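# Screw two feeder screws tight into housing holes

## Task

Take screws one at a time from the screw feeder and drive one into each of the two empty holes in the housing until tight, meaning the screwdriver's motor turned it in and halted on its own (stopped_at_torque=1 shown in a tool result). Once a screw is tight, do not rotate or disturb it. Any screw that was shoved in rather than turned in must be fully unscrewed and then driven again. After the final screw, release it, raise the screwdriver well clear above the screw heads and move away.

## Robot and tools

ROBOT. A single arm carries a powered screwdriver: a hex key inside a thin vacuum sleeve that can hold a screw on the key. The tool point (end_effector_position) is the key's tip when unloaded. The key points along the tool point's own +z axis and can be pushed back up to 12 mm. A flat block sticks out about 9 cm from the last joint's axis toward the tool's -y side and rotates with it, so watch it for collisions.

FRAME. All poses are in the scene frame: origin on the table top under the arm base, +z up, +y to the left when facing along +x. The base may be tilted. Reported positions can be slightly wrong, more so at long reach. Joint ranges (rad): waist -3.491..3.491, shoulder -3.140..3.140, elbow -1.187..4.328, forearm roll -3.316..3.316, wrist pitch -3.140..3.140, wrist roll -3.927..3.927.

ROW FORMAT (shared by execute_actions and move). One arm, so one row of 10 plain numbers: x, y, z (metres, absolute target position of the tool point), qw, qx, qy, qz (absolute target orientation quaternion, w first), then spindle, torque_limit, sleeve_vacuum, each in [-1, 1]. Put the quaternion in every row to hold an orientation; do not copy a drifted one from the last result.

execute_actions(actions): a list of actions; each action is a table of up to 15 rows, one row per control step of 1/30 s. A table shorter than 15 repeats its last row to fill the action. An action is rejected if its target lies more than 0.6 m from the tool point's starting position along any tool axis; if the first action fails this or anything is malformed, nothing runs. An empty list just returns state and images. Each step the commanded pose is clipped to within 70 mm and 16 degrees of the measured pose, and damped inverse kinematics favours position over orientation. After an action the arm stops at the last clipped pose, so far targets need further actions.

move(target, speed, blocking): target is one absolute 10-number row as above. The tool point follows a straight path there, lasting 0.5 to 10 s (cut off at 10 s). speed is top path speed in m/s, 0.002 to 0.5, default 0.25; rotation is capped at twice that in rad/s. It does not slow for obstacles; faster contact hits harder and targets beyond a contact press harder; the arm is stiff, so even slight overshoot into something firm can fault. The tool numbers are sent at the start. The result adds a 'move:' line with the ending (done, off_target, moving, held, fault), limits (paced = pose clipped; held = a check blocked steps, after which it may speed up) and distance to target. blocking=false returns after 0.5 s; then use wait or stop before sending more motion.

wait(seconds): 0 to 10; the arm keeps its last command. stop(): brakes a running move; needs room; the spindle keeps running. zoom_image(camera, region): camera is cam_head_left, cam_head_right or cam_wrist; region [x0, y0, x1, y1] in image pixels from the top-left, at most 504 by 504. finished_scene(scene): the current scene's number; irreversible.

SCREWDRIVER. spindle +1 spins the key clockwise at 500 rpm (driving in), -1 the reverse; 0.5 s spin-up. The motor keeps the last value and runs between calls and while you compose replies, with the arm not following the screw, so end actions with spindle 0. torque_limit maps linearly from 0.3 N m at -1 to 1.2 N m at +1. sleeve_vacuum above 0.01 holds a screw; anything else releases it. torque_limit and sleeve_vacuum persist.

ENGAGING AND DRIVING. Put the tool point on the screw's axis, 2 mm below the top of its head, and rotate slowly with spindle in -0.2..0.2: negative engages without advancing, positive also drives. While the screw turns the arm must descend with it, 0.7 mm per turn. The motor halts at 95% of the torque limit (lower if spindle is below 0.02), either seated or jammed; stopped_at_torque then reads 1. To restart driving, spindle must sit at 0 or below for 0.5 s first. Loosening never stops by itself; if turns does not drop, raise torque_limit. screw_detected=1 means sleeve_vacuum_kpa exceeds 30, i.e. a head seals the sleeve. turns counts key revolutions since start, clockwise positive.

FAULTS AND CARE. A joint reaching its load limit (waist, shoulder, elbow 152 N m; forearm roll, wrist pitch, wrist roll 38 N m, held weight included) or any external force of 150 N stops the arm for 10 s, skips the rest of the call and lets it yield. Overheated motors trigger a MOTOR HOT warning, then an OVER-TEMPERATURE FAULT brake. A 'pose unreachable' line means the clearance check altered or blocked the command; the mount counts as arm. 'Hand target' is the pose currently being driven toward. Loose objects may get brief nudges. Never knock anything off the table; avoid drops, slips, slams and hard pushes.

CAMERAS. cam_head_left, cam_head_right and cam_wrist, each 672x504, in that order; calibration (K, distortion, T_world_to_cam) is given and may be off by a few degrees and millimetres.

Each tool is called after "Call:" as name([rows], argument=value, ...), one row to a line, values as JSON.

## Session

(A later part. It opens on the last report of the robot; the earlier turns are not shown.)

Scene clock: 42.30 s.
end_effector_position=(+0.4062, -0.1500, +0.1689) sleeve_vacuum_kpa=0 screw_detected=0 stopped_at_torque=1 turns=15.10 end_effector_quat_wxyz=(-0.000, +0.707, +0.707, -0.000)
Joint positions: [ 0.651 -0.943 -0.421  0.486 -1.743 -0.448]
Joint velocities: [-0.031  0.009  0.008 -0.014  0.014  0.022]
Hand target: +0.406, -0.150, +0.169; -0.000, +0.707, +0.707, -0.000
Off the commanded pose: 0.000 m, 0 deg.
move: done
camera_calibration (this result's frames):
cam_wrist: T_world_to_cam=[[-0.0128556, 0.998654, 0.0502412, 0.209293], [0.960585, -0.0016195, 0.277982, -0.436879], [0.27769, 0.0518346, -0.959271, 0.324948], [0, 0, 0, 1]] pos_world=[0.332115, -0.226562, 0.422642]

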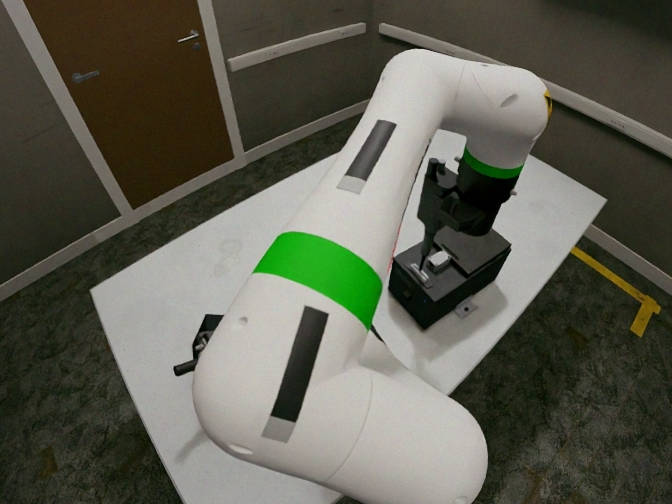

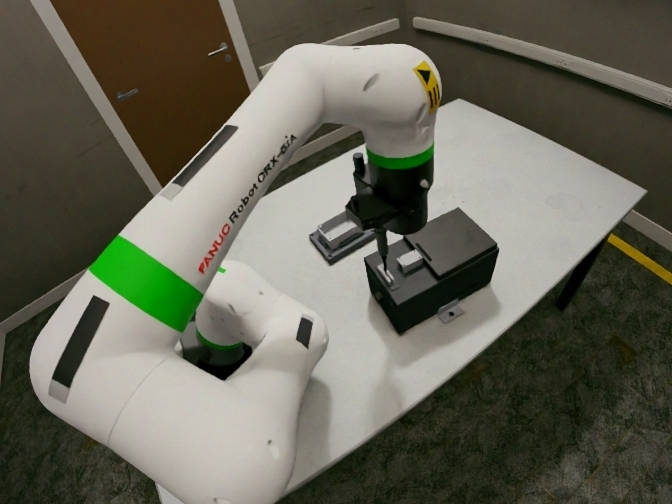

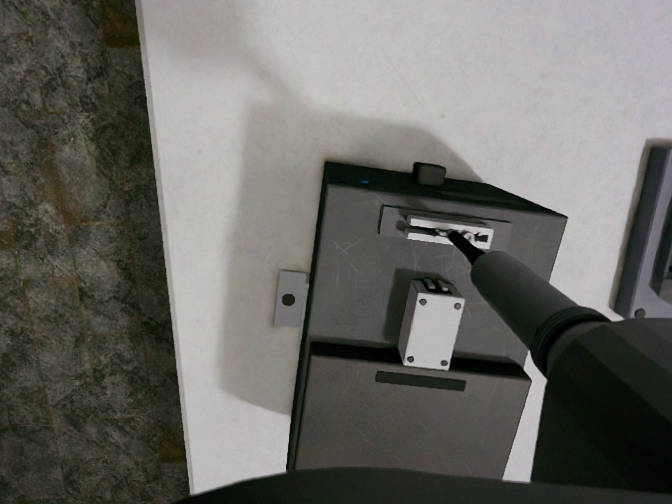

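Call:
execute_actions([
  [[0.4063, -0.15, 0.164, 0, 0.7071, 0.7071, 0, -0.1, 0, 1]],
  [[0.4063, -0.15, 0.161, 0, 0.7071, 0.7071, 0, -0.1, 0, 1]],
  [[0.4063, -0.15, 0.161, 0, 0.7071, 0.7071, 0, -0.1, 0, 1],[0.4063, -0.15, 0.161, 0, 0.7071, 0.7071, 0, -0.1, 0, 1],[0.4063, -0.15, 0.161, 0, 0.7071, 0.7071, 0, -0.1, 0, 1],[0.4063, -0.15, 0.161, 0, 0.7071, 0.7071, 0, -0.1, 0, 1],[0.4063, -0.15, 0.161, 0, 0.7071, 0.7071, 0, -0.1, 0, 1],[0.4063, -0.15, 0.161, 0, 0.7071, 0.7071, 0, -0.1, 0, 1],[0.4063, -0.15, 0.161, 0, 0.7071, 0.7071, 0, -0.1, 0, 1],[0.4063, -0.15, 0.161, 0, 0.7071, 0.7071, 0, -0.1, 0, 1],[0.4063, -0.15, 0.161, 0, 0.7071, 0.7071, 0, 0, 0, 1]],
])

Call:
zoom_image(camera="cam_wrist", region=[380, 180, 520, 285])

Scene clock: 43.97 s.
end_effector_position=(+0.4063, -0.1500, +0.1610) sleeve_vacuum_kpa=14 screw_detected=0 stopped_at_torque=1 turns=14.06 end_effector_quat_wxyz=(-0.000, +0.707, +0.707, -0.000)
Joint positions: [ 0.562 -0.925 -0.429  0.451 -1.685 -0.39 ]
Joint velocities: [ 0.001 -0.    -0.    -0.     0.    -0.   ]
Hand target: +0.406, -0.150, +0.161; -0.000, +0.707, +0.707, +0.000
Off the commanded pose: 0.000 m, 0 deg.
camera_calibration (this result's frames):
cam_wrist: T_world_to_cam=[[-0.0128545, 0.998648, 0.0503636, 0.209661], [0.96053, -0.00166494, 0.278173, -0.434832], [0.277881, 0.0519515, -0.95921, 0.317295], [0, 0, 0, 1]] pos_world=[0.332194, -0.226586, 0.414752]

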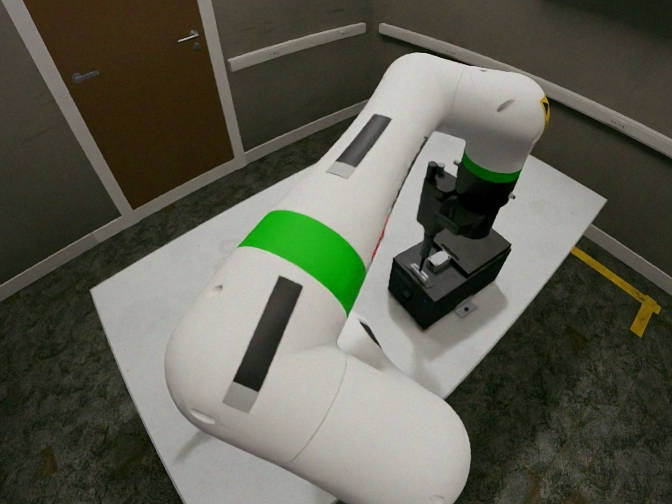

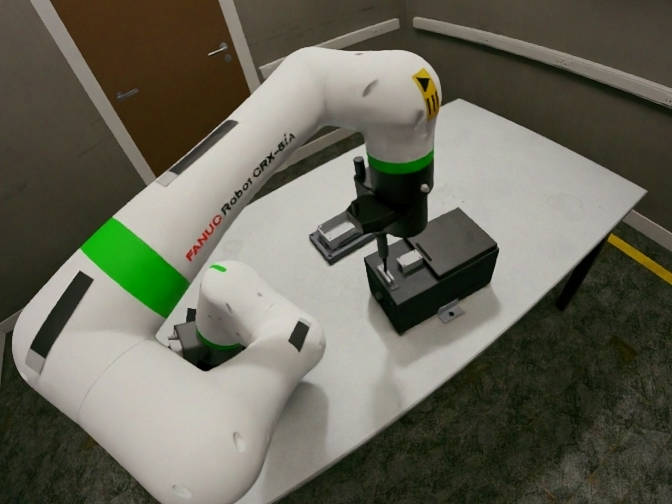

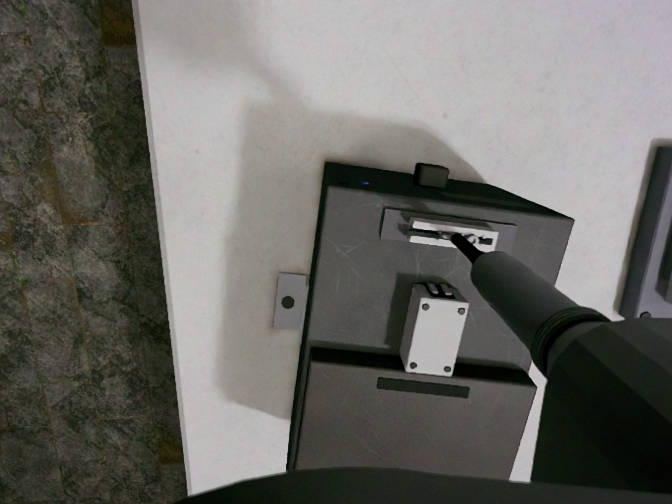

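Region (380, 180, 520, 285) of cam_wrist's 672x504 image, scaled by 3.600, with more detail than that image has; it fills the top 378 rows of this view, and the rest is white.

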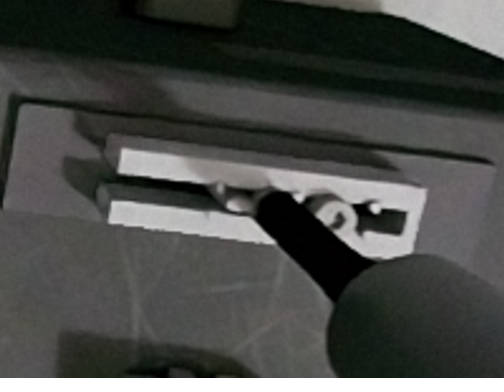

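Call:
execute_actions([
  [[0.4064, -0.1494, 0.161, 0, 0.7071, 0.7071, 0, -0.1, 0, 1]],
  [[0.4064, -0.1494, 0.161, 0, 0.7071, 0.7071, 0, -0.1, 0, 1],[0.4064, -0.1494, 0.161, 0, 0.7071, 0.7071, 0, -0.1, 0, 1],[0.4064, -0.1494, 0.161, 0, 0.7071, 0.7071, 0, -0.1, 0, 1],[0.4064, -0.1494, 0.161, 0, 0.7071, 0.7071, 0, -0.1, 0, 1],[0.4064, -0.1494, 0.161, 0, 0.7071, 0.7071, 0, -0.1, 0, 1],[0.4064, -0.1494, 0.161, 0, 0.7071, 0.7071, 0, -0.1, 0, 1],[0.4064, -0.1494, 0.161, 0, 0.7071, 0.7071, 0, -0.1, 0, 1],[0.4064, -0.1494, 0.161, 0, 0.7071, 0.7071, 0, -0.1, 0, 1],[0.4064, -0.1494, 0.161, 0, 0.7071, 0.7071, 0, 0, 0, 1]],
])

Call:
zoom_image(camera="cam_wrist", region=[380, 180, 520, 285])

Scene clock: 45.13 s.
end_effector_position=(+0.4064, -0.1494, +0.1610) sleeve_vacuum_kpa=40 screw_detected=1 stopped_at_torque=1 turns=13.43 end_effector_quat_wxyz=(-0.000, +0.707, +0.707, +0.000)
Joint positions: [ 0.572 -0.927 -0.431  0.455 -1.69  -0.398]
Joint velocities: [-0.     0.     0.    -0.001  0.002  0.   ]
Hand target: +0.406, -0.149, +0.161; +0.000, +0.707, +0.707, -0.000
Off the commanded pose: 0.000 m, 0 deg.
camera_calibration (this result's frames):
cam_wrist: T_world_to_cam=[[-0.012959, 0.998643, 0.0504338, 0.209073], [0.960512, -0.00158734, 0.278235, -0.434909], [0.277938, 0.0520479, -0.959188, 0.317249], [0, 0, 0, 1]] pos_world=[0.332269, -0.225992, 0.414764]

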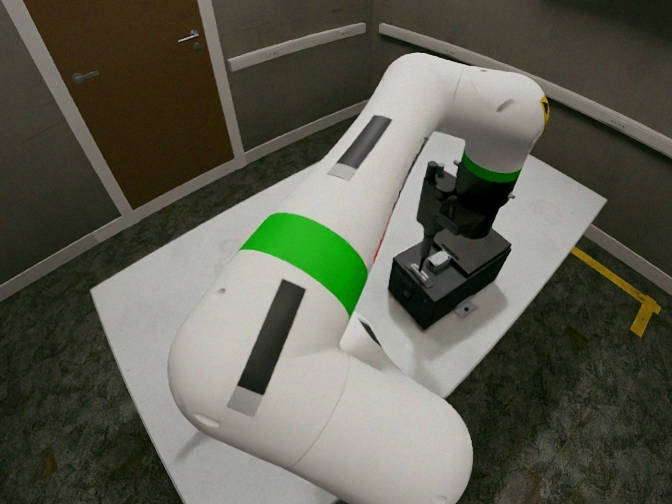

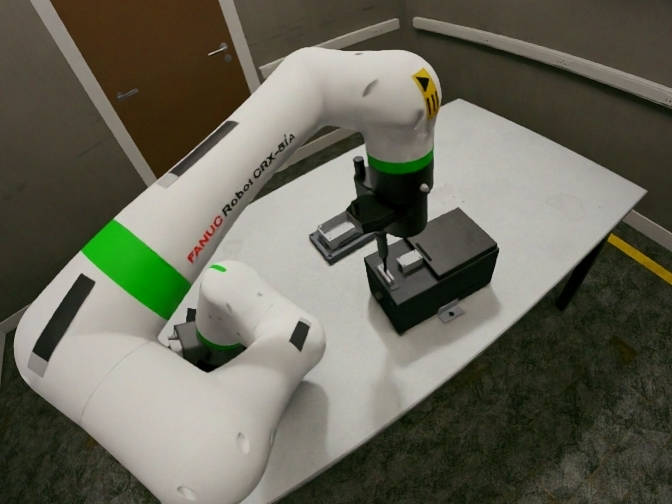

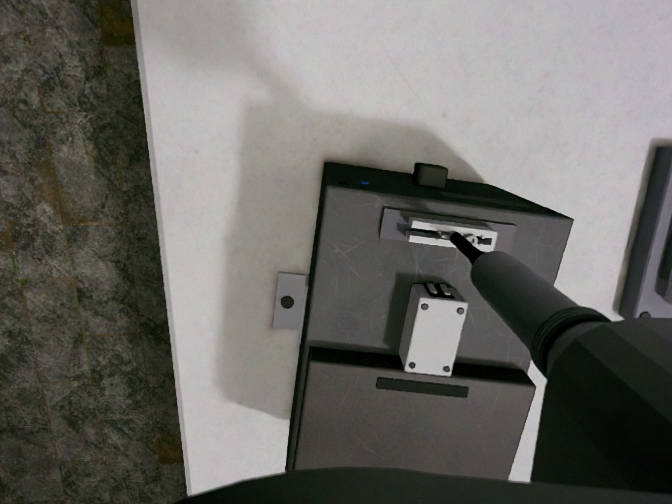

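Region (380, 180, 520, 285) of cam_wrist's 672x504 image, scaled by 3.600, with more detail than that image has; it fills the top 378 rows of this view, and the rest is white.

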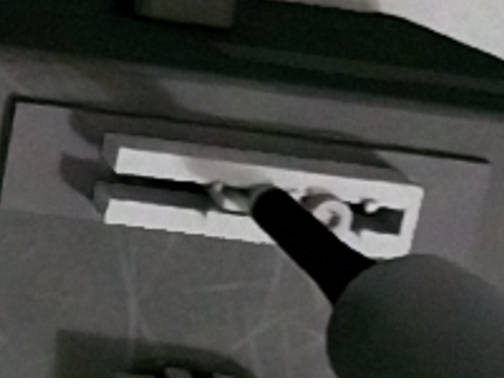

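Call:
move(target=[0.4064, -0.1496, 0.181, 0, 0.7071, 0.7071, 0, 0, 0, 1], speed=0.03)

Call:
move(target=[0.45, -0.12, 0.20, 0, 0.7071, 0.7071, 0, 0, 0, 1], speed=0.1)

Call:
move(target=[0.49, -0.04, 0.185, 0, 0.7071, 0.7071, 0, 0, 0, 1], speed=0.15)

Call:
move(target=[0.45, 0.05, 0.10, 0, 0.7071, 0.7071, 0, 0, 0, 1], speed=0.15)

Call:
move(target=[0.394, 0.1115, 0.084, 0, 0.7071, 0.7071, 0, 0, 0, 1], speed=0.1)

Call:
zoom_image(camera="cam_wrist", region=[410, 200, 480, 252])

Scene clock: 46.20 s.
end_effector_position=(+0.4071, -0.1501, +0.1810) sleeve_vacuum_kpa=39 screw_detected=1 stopped_at_torque=1 turns=13.43 end_effector_quat_wxyz=(-0.002, +0.707, +0.707, +0.001)
Joint positions: [ 0.793 -0.964 -0.402  0.535 -1.838 -0.537]
Joint velocities: [ 0.223 -0.05  -0.029  0.086 -0.118 -0.154]
Hand target: +0.407, -0.150, +0.181; -0.002, +0.707, +0.707, +0.000
Off the commanded pose: 0.001 m, 0 deg.
move: done
camera_calibration (this result's frames):
cam_wrist: T_world_to_cam=[[-0.013548, 0.99842, 0.0545381, 0.208238], [0.961172, -0.00203052, 0.275941, -0.441027], [0.275616, 0.056159, -0.959626, 0.337905], [0, 0, 0, 1]] pos_world=[0.333592, -0.227781, 0.434603]

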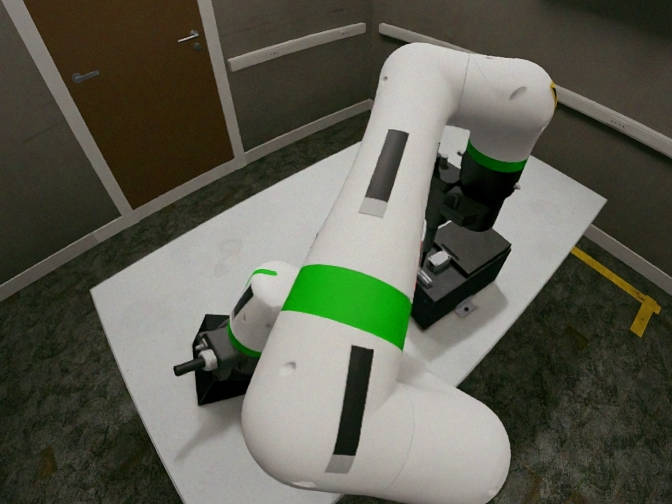

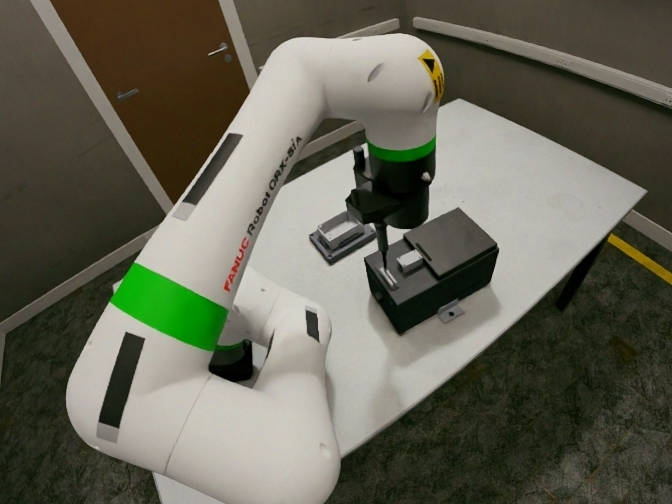

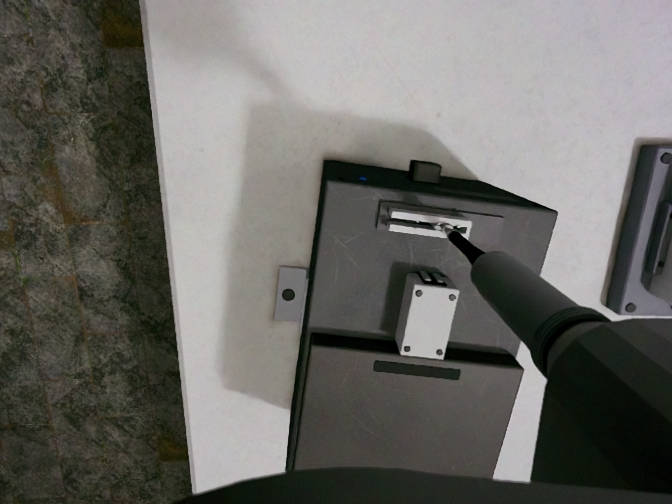

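Scene clock: 47.07 s.
end_effector_position=(+0.4500, -0.1199, +0.2002) sleeve_vacuum_kpa=39 screw_detected=1 stopped_at_torque=1 turns=13.43 end_effector_quat_wxyz=(+0.000, +0.707, +0.707, +0.000)
Joint positions: [ 0.945 -0.859 -0.321  0.583 -1.887 -0.664]
Joint velocities: [ 0.03  -0.007 -0.006  0.011 -0.015 -0.021]
Hand target: +0.450, -0.120, +0.200; +0.000, +0.707, +0.707, +0.000
Off the commanded pose: 0.000 m, 0 deg.
move: done
camera_calibration (this result's frames):
cam_wrist: T_world_to_cam=[[-0.0128981, 0.998653, 0.0502482, 0.178274], [0.960389, -0.00161708, 0.278658, -0.487721], [0.278364, 0.051852, -0.959075, 0.340922], [0, 0, 0, 1]] pos_world=[0.375801, -0.196501, 0.453919]

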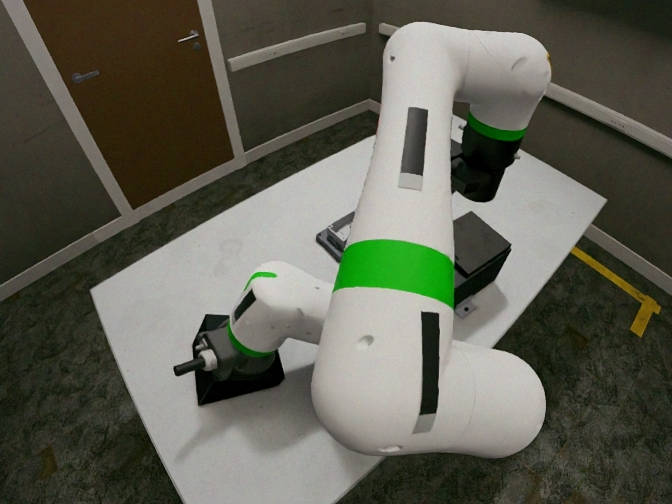

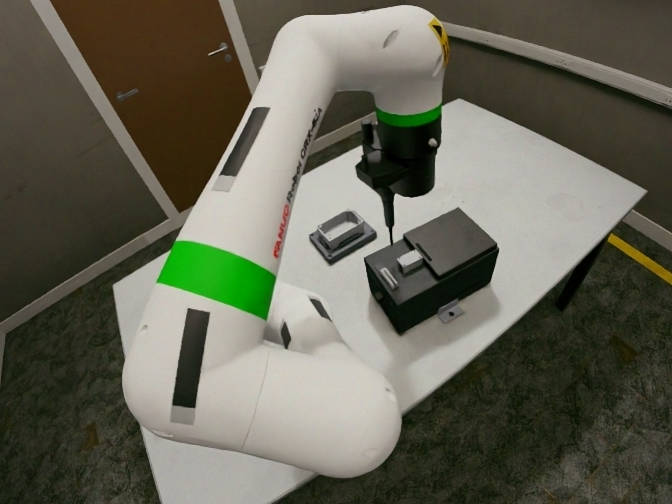

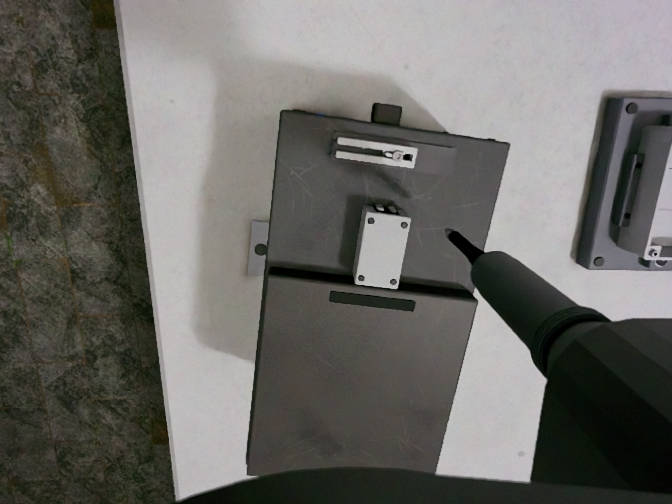

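Scene clock: 48.00 s.
end_effector_position=(+0.4896, -0.0400, +0.1851) sleeve_vacuum_kpa=39 screw_detected=1 stopped_at_torque=1 turns=13.43 end_effector_quat_wxyz=(+0.000, +0.707, +0.707, +0.000)
Joint positions: [ 1.044 -0.715 -0.324  0.583 -1.813 -0.825]
Joint velocities: [-0.002  0.    -0.    -0.001  0.     0.002]
Hand target: +0.490, -0.040, +0.185; +0.000, +0.707, +0.707, +0.000
Off the commanded pose: 0.000 m, 0 deg.
move: done
camera_calibration (this result's frames):
cam_wrist: T_world_to_cam=[[-0.0127605, 0.998657, 0.0502213, 0.0996213], [0.960421, -0.00173591, 0.278548, -0.521381], [0.278261, 0.051788, -0.959108, 0.311306], [0, 0, 0, 1]] pos_world=[0.415391, -0.116514, 0.438803]

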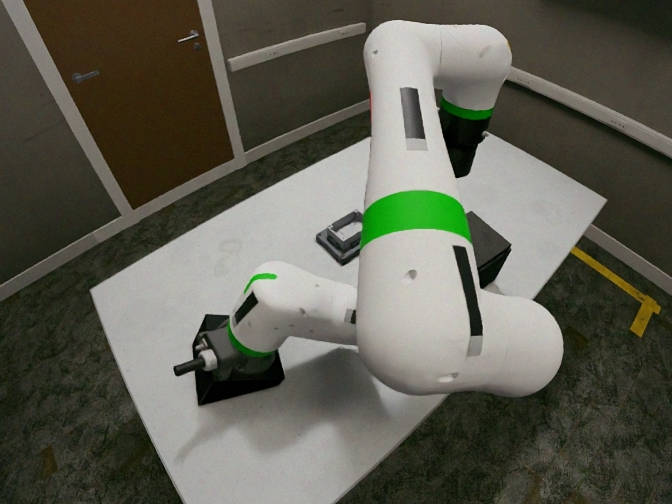

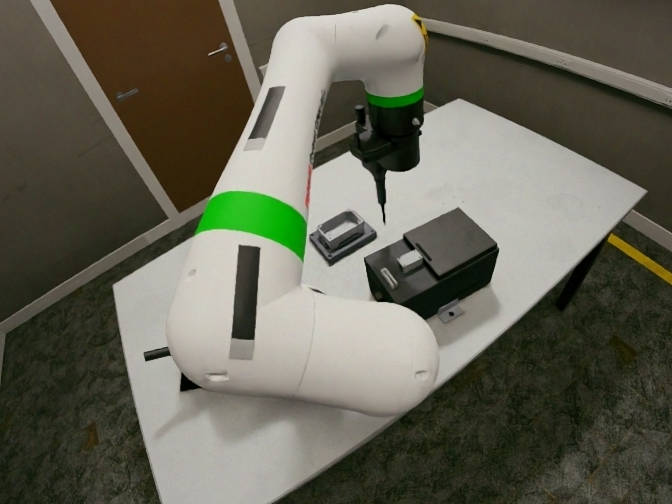

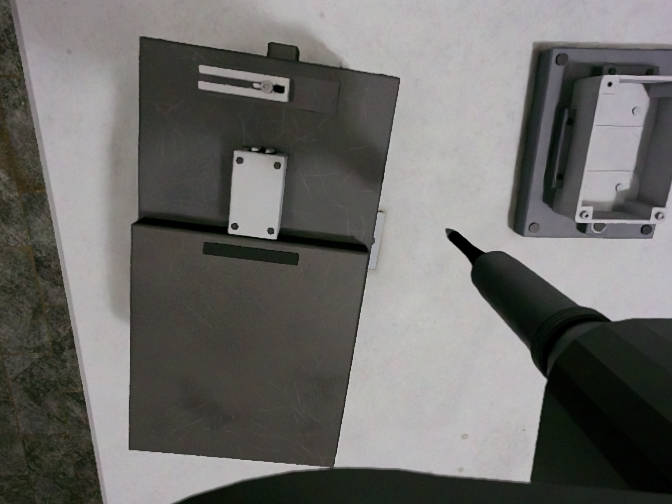

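Scene clock: 49.20 s.
end_effector_position=(+0.4496, +0.0496, +0.1001) sleeve_vacuum_kpa=39 screw_detected=1 stopped_at_torque=1 turns=13.43 end_effector_quat_wxyz=(+0.000, +0.707, +0.707, +0.000)
Joint positions: [ 1.205 -0.716 -0.6    0.576 -1.668 -1.109]
Joint velocities: [-0.    -0.    -0.002  0.     0.    -0.   ]
Hand target: +0.450, +0.050, +0.100; +0.000, +0.707, +0.707, +0.000
Off the commanded pose: 0.001 m, 0 deg.
move: done
camera_calibration (this result's frames):
cam_wrist: T_world_to_cam=[[-0.012814, 0.998661, 0.0501259, 0.0139923], [0.960366, -0.00166805, 0.278737, -0.459098], [0.278448, 0.0517109, -0.959058, 0.236203], [0, 0, 0, 1]] pos_world=[0.375311, -0.0269536, 0.353799]

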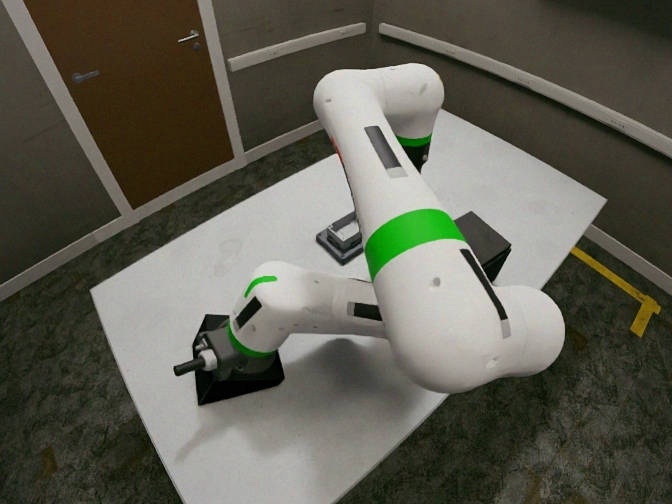

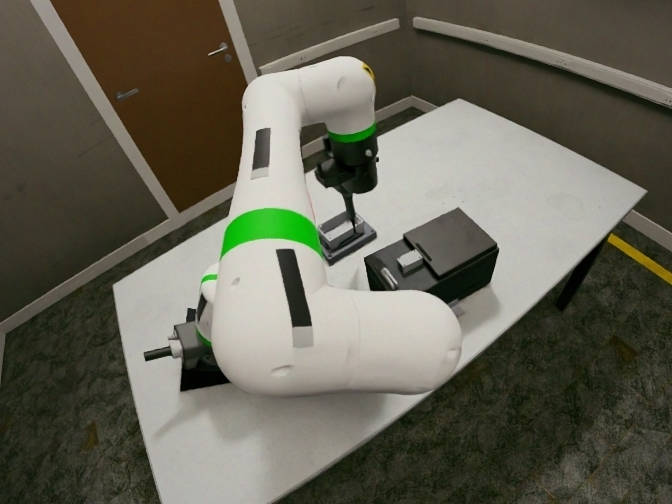

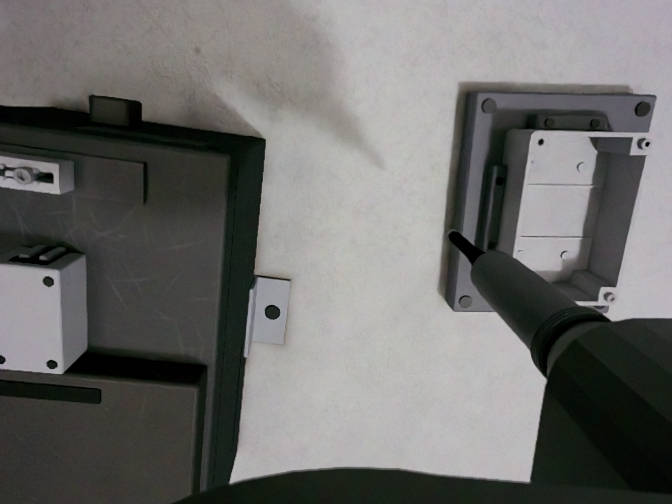

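Scene clock: 50.37 s.
end_effector_position=(+0.3941, +0.1110, +0.0841) sleeve_vacuum_kpa=39 screw_detected=1 stopped_at_torque=1 turns=13.43 end_effector_quat_wxyz=(+0.001, +0.707, +0.707, +0.000)
Joint positions: [ 1.532 -0.727 -0.724  0.549 -1.748 -1.449]
Joint velocities: [ 0.001 -0.001 -0.001  0.     0.    -0.   ]
Hand target: +0.394, +0.111, +0.084; +0.001, +0.707, +0.707, +0.000
Off the commanded pose: 0.000 m, 0 deg.
move: done
camera_calibration (this result's frames):
cam_wrist: T_world_to_cam=[[-0.0128217, 0.998674, 0.0498601, -0.0472657], [0.960191, -0.00161881, 0.279341, -0.40121], [0.279051, 0.0514569, -0.958896, 0.232948], [0, 0, 0, 1]] pos_world=[0.319628, 0.0345667, 0.337804]

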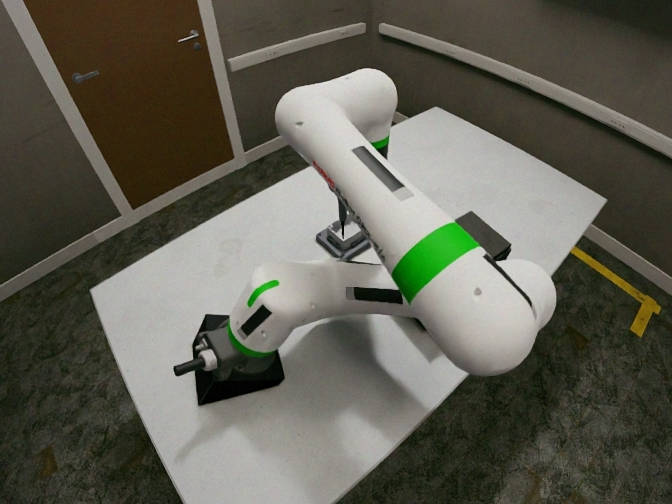

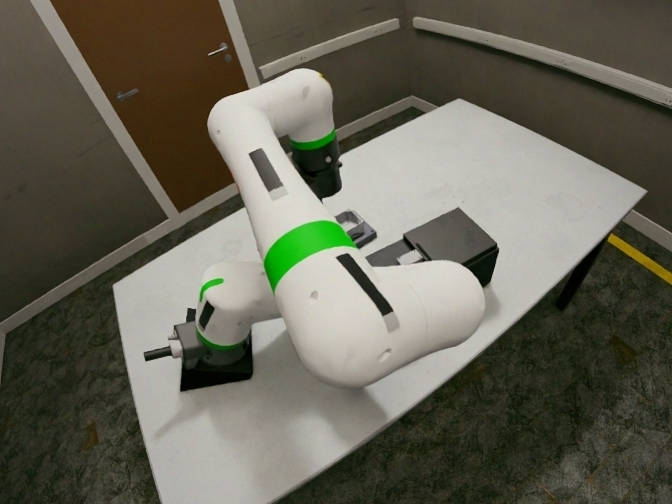

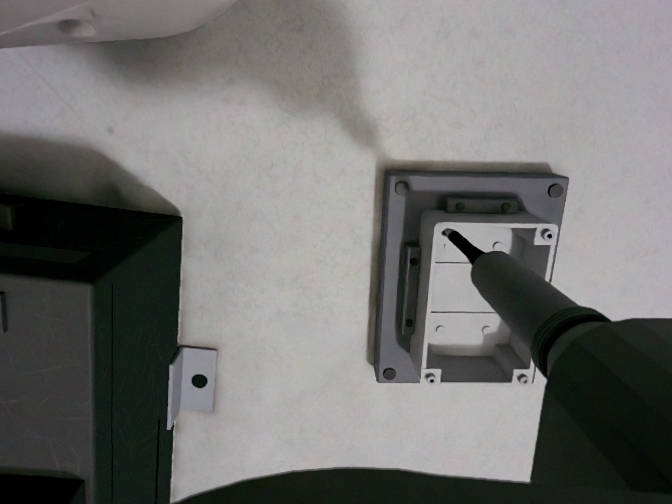

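Region (410, 200, 480, 252) of cam_wrist's 672x504 image, scaled by 7.200, with more detail than that image has; it fills the top 374 rows of this view, and the rest is white.

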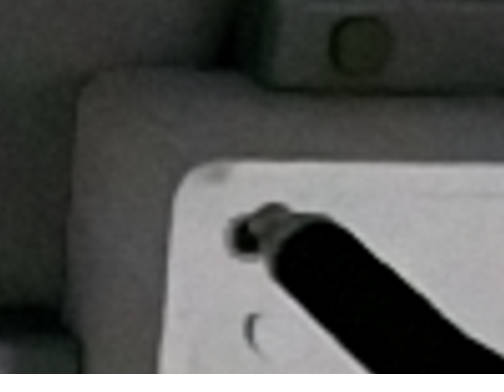

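Call:
execute_actions([
  [[0.3974, 0.1115, 0.082, 0, 0.7071, 0.7071, 0, 0, 0, 1]],
  [[0.3974, 0.1115, 0.082, 0, 0.7071, 0.7071, 0, 0, 0, 1]],
])

Call:
zoom_image(camera="cam_wrist", region=[410, 200, 480, 252])

Call:
zoom_image(camera="cam_head_left", region=[318, 210, 368, 260])

Scene clock: 51.47 s.
end_effector_position=(+0.3974, +0.1115, +0.0820) sleeve_vacuum_kpa=39 screw_detected=1 stopped_at_torque=1 turns=13.43 end_effector_quat_wxyz=(-0.000, +0.707, +0.707, -0.000)
Joint positions: [ 1.503 -0.716 -0.721  0.552 -1.727 -1.428]
Joint velocities: [-0.     0.    -0.001  0.     0.001 -0.   ]
Hand target: +0.397, +0.112, +0.082; -0.000, +0.707, +0.707, -0.000
Off the commanded pose: 0.000 m, 0 deg.
camera_calibration (this result's frames):
cam_wrist: T_world_to_cam=[[-0.0128492, 0.998648, 0.0503765, -0.0476182], [0.960523, -0.0016748, 0.278196, -0.403855], [0.277904, 0.0519624, -0.959202, 0.230396], [0, 0, 0, 1]] pos_world=[0.323272, 0.0349054, 0.335746]

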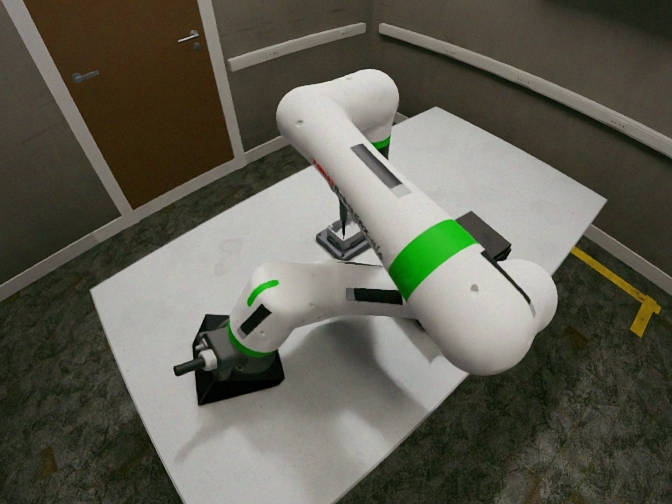

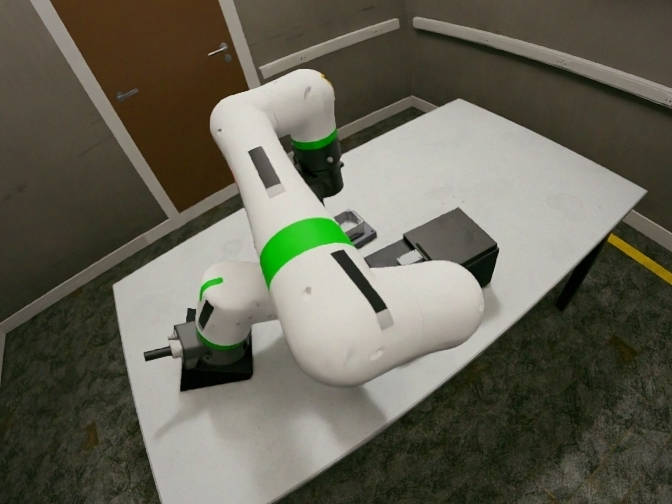

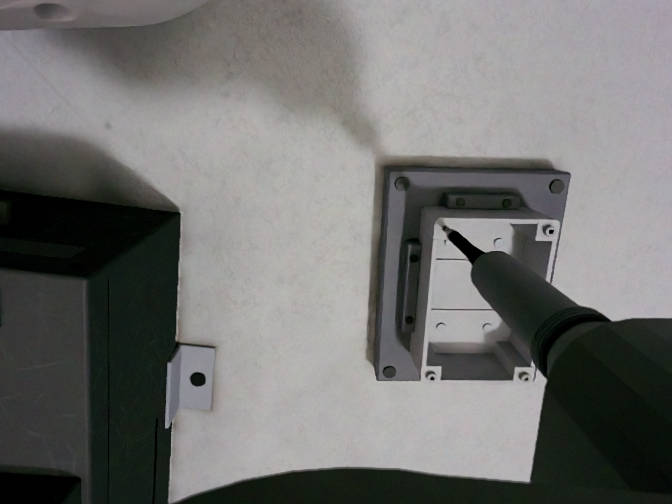

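Region (410, 200, 480, 252) of cam_wrist's 672x504 image, scaled by 7.200, with more detail than that image has; it fills the top 374 rows of this view, and the rest is white.

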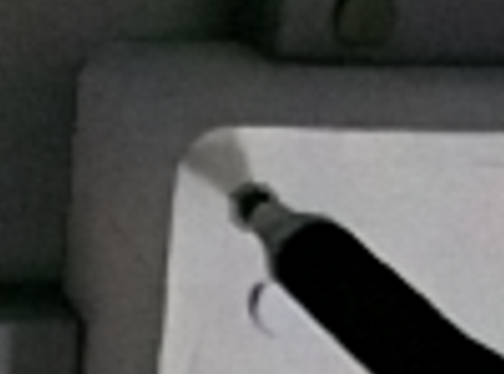

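Region (318, 210, 368, 260) of cam_head_left's 672x504 image, scaled by 10.080, with more detail than that image has.

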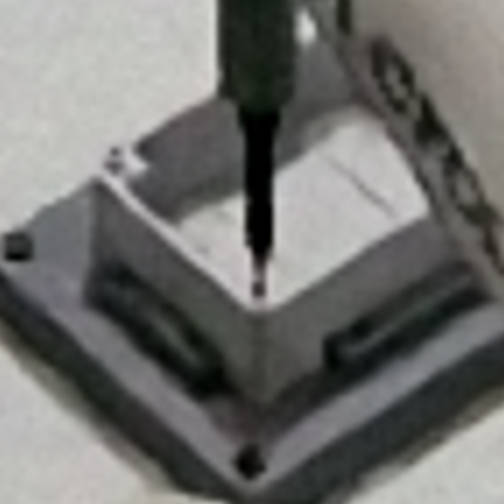

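Call:
execute_actions([
  [[0.3975, 0.1118, 0.0775, 0, 0.7071, 0.7071, 0, 0, 0, 1]],
  [[0.3975, 0.1118, 0.0762, 0, 0.7071, 0.7071, 0, 0.2, 0, 1]],
  [[0.3975, 0.1118, 0.075, 0, 0.7071, 0.7071, 0, 0.2, 0, 1]],
  [[0.3975, 0.1118, 0.074, 0, 0.7071, 0.7071, 0, 0.2, 0, 1]],
  [[0.3975, 0.1118, 0.073, 0, 0.7071, 0.7071, 0, 0.3, 0, 1]],
  [[0.3975, 0.1118, 0.072, 0, 0.7071, 0.7071, 0, 0.3, 0, 1],[0.3975, 0.1118, 0.072, 0, 0.7071, 0.7071, 0, 0.3, 0, 1],[0.3975, 0.1118, 0.072, 0, 0.7071, 0.7071, 0, 0.3, 0, 1],[0.3975, 0.1118, 0.072, 0, 0.7071, 0.7071, 0, 0.3, 0, 1],[0.3975, 0.1118, 0.072, 0, 0.7071, 0.7071, 0, 0.3, 0, 1],[0.3975, 0.1118, 0.072, 0, 0.7071, 0.7071, 0, 0.3, 0, 1],[0.3975, 0.1118, 0.072, 0, 0.7071, 0.7071, 0, 0.3, 0, 1],[0.3975, 0.1118, 0.072, 0, 0.7071, 0.7071, 0, 0.3, 0, 1],[0.3975, 0.1118, 0.072, 0, 0.7071, 0.7071, 0, 0.3, 0, 1],[0.3975, 0.1118, 0.072, 0, 0.7071, 0.7071, 0, 0.3, 0, 1],[0.3975, 0.1118, 0.072, 0, 0.7071, 0.7071, 0, 0, 0, 1]],
])

Call:
zoom_image(camera="cam_wrist", region=[410, 200, 480, 252])

Call:
zoom_image(camera="cam_head_left", region=[318, 210, 368, 260])

Scene clock: 54.67 s.
end_effector_position=(+0.3975, +0.1118, +0.0720) sleeve_vacuum_kpa=40 screw_detected=1 stopped_at_torque=0 turns=17.95 end_effector_quat_wxyz=(-0.000, +0.707, +0.707, -0.000)
Joint positions: [ 1.47  -0.713 -0.74   0.554 -1.69  -1.411]
Joint velocities: [-0.    -0.    -0.001 -0.001  0.    -0.   ]
Hand target: +0.397, +0.112, +0.072; -0.000, +0.707, +0.707, -0.000
Off the commanded pose: 0.000 m, 0 deg.
camera_calibration (this result's frames):
cam_wrist: T_world_to_cam=[[-0.0128335, 0.998647, 0.0503926, -0.0474188], [0.960518, -0.00169539, 0.278212, -0.401172], [0.277921, 0.0519735, -0.959197, 0.220762], [0, 0, 0, 1]] pos_world=[0.32337, 0.0352007, 0.325755]

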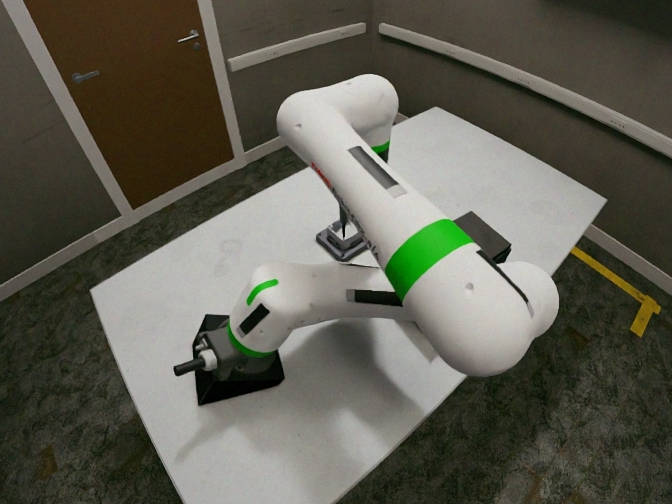

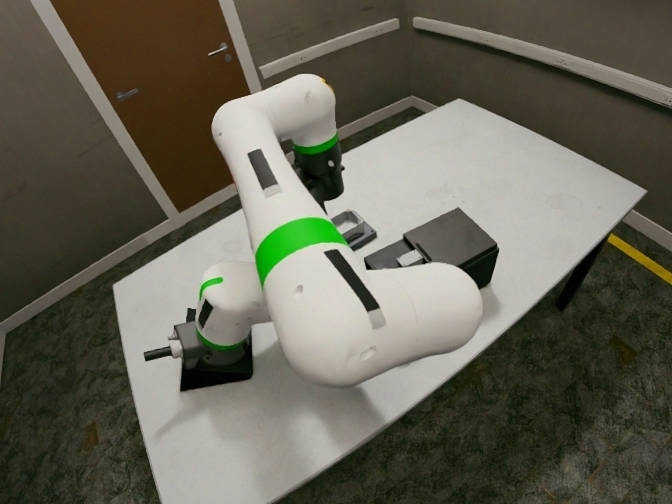

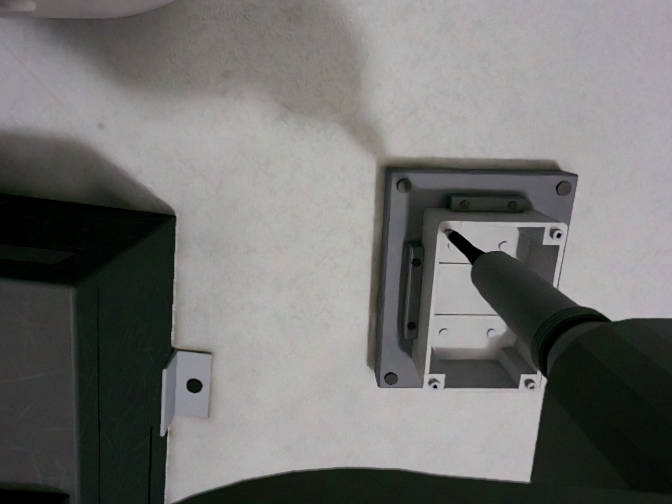

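Region (410, 200, 480, 252) of cam_wrist's 672x504 image, scaled by 7.200, with more detail than that image has; it fills the top 374 rows of this view, and the rest is white.

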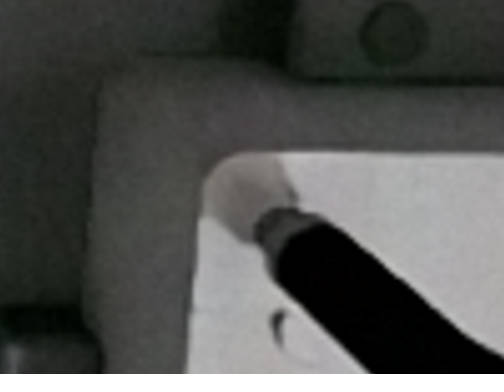

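Region (318, 210, 368, 260) of cam_head_left's 672x504 image, scaled by 10.080, with more detail than that image has.

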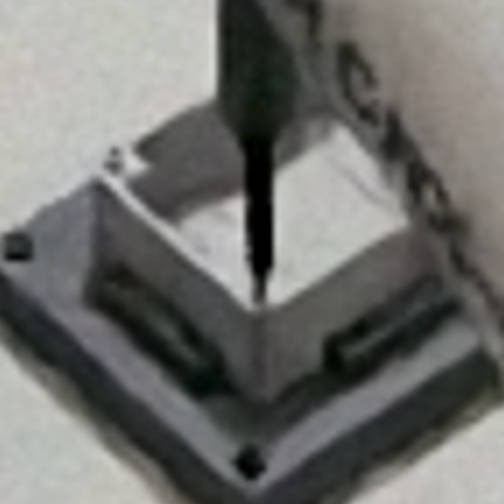

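Call:
execute_actions([
  [[0.3975, 0.1118, 0.070, 0, 0.7071, 0.7071, 0, 0.8, 0, 1]],
  [[0.3975, 0.1118, 0.0677, 0, 0.7071, 0.7071, 0, 0.8, 0, 1]],
  [[0.3975, 0.1118, 0.0654, 0, 0.7071, 0.7071, 0, 0.8, 0, 1]],
  [[0.3975, 0.1118, 0.0631, 0, 0.7071, 0.7071, 0, 0.8, 0, 1]],
  [[0.3975, 0.1118, 0.062, 0, 0.7071, 0.7071, 0, 0.8, 0, 1],[0.3975, 0.1118, 0.062, 0, 0.7071, 0.7071, 0, 0.8, 0, 1],[0.3975, 0.1118, 0.062, 0, 0.7071, 0.7071, 0, 0.8, 0, 1],[0.3975, 0.1118, 0.062, 0, 0.7071, 0.7071, 0, 0.8, 0, 1],[0.3975, 0.1118, 0.062, 0, 0.7071, 0.7071, 0, 0.8, 0, 1],[0.3975, 0.1118, 0.062, 0, 0.7071, 0.7071, 0, 0.8, 0, 1],[0.3975, 0.1118, 0.062, 0, 0.7071, 0.7071, 0, 0, 0, 1]],
])

Scene clock: 57.30 s.
end_effector_position=(+0.3975, +0.1118, +0.0620) sleeve_vacuum_kpa=40 screw_detected=1 stopped_at_torque=1 turns=28.11 end_effector_quat_wxyz=(-0.000, +0.707, +0.707, -0.000)
Joint positions: [ 1.437 -0.709 -0.758  0.557 -1.653 -1.395]
Joint velocities: [-0. -0.  0.  0.  0. -0.]
Hand target: +0.397, +0.112, +0.062; -0.000, +0.707, +0.707, -0.000
Off the commanded pose: 0.000 m, 0 deg.
camera_calibration (this result's frames):
cam_wrist: T_world_to_cam=[[-0.0128332, 0.998647, 0.0503954, -0.046916], [0.96052, -0.00169604, 0.278205, -0.398387], [0.277914, 0.0519761, -0.959199, 0.211174], [0, 0, 0, 1]] pos_world=[0.323369, 0.0352009, 0.315755]

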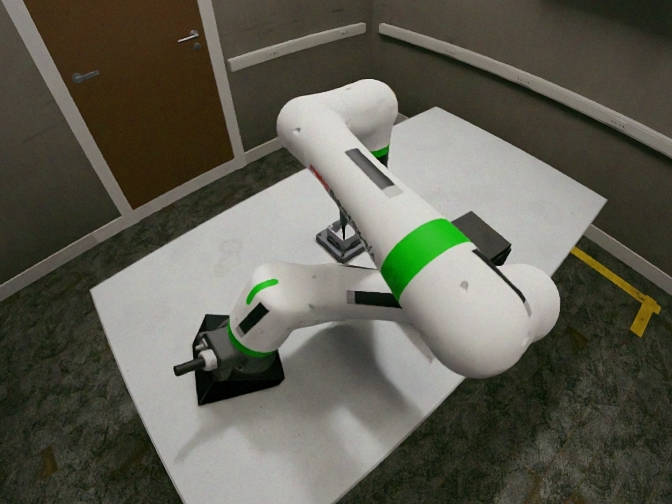

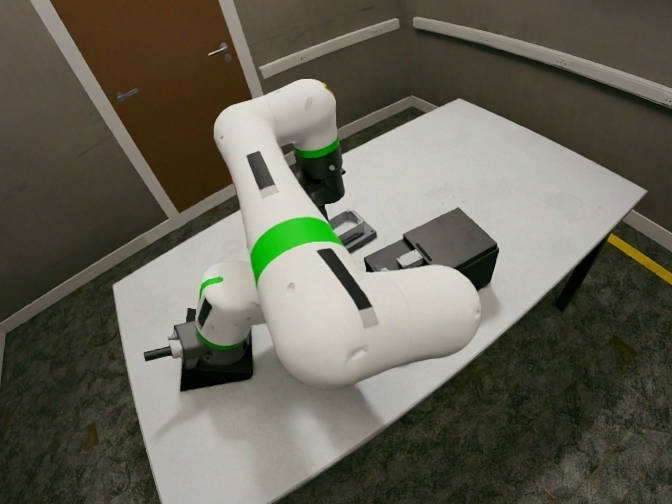

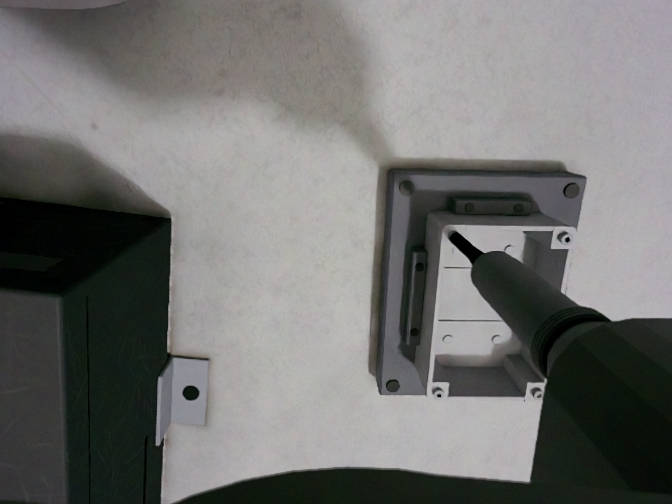

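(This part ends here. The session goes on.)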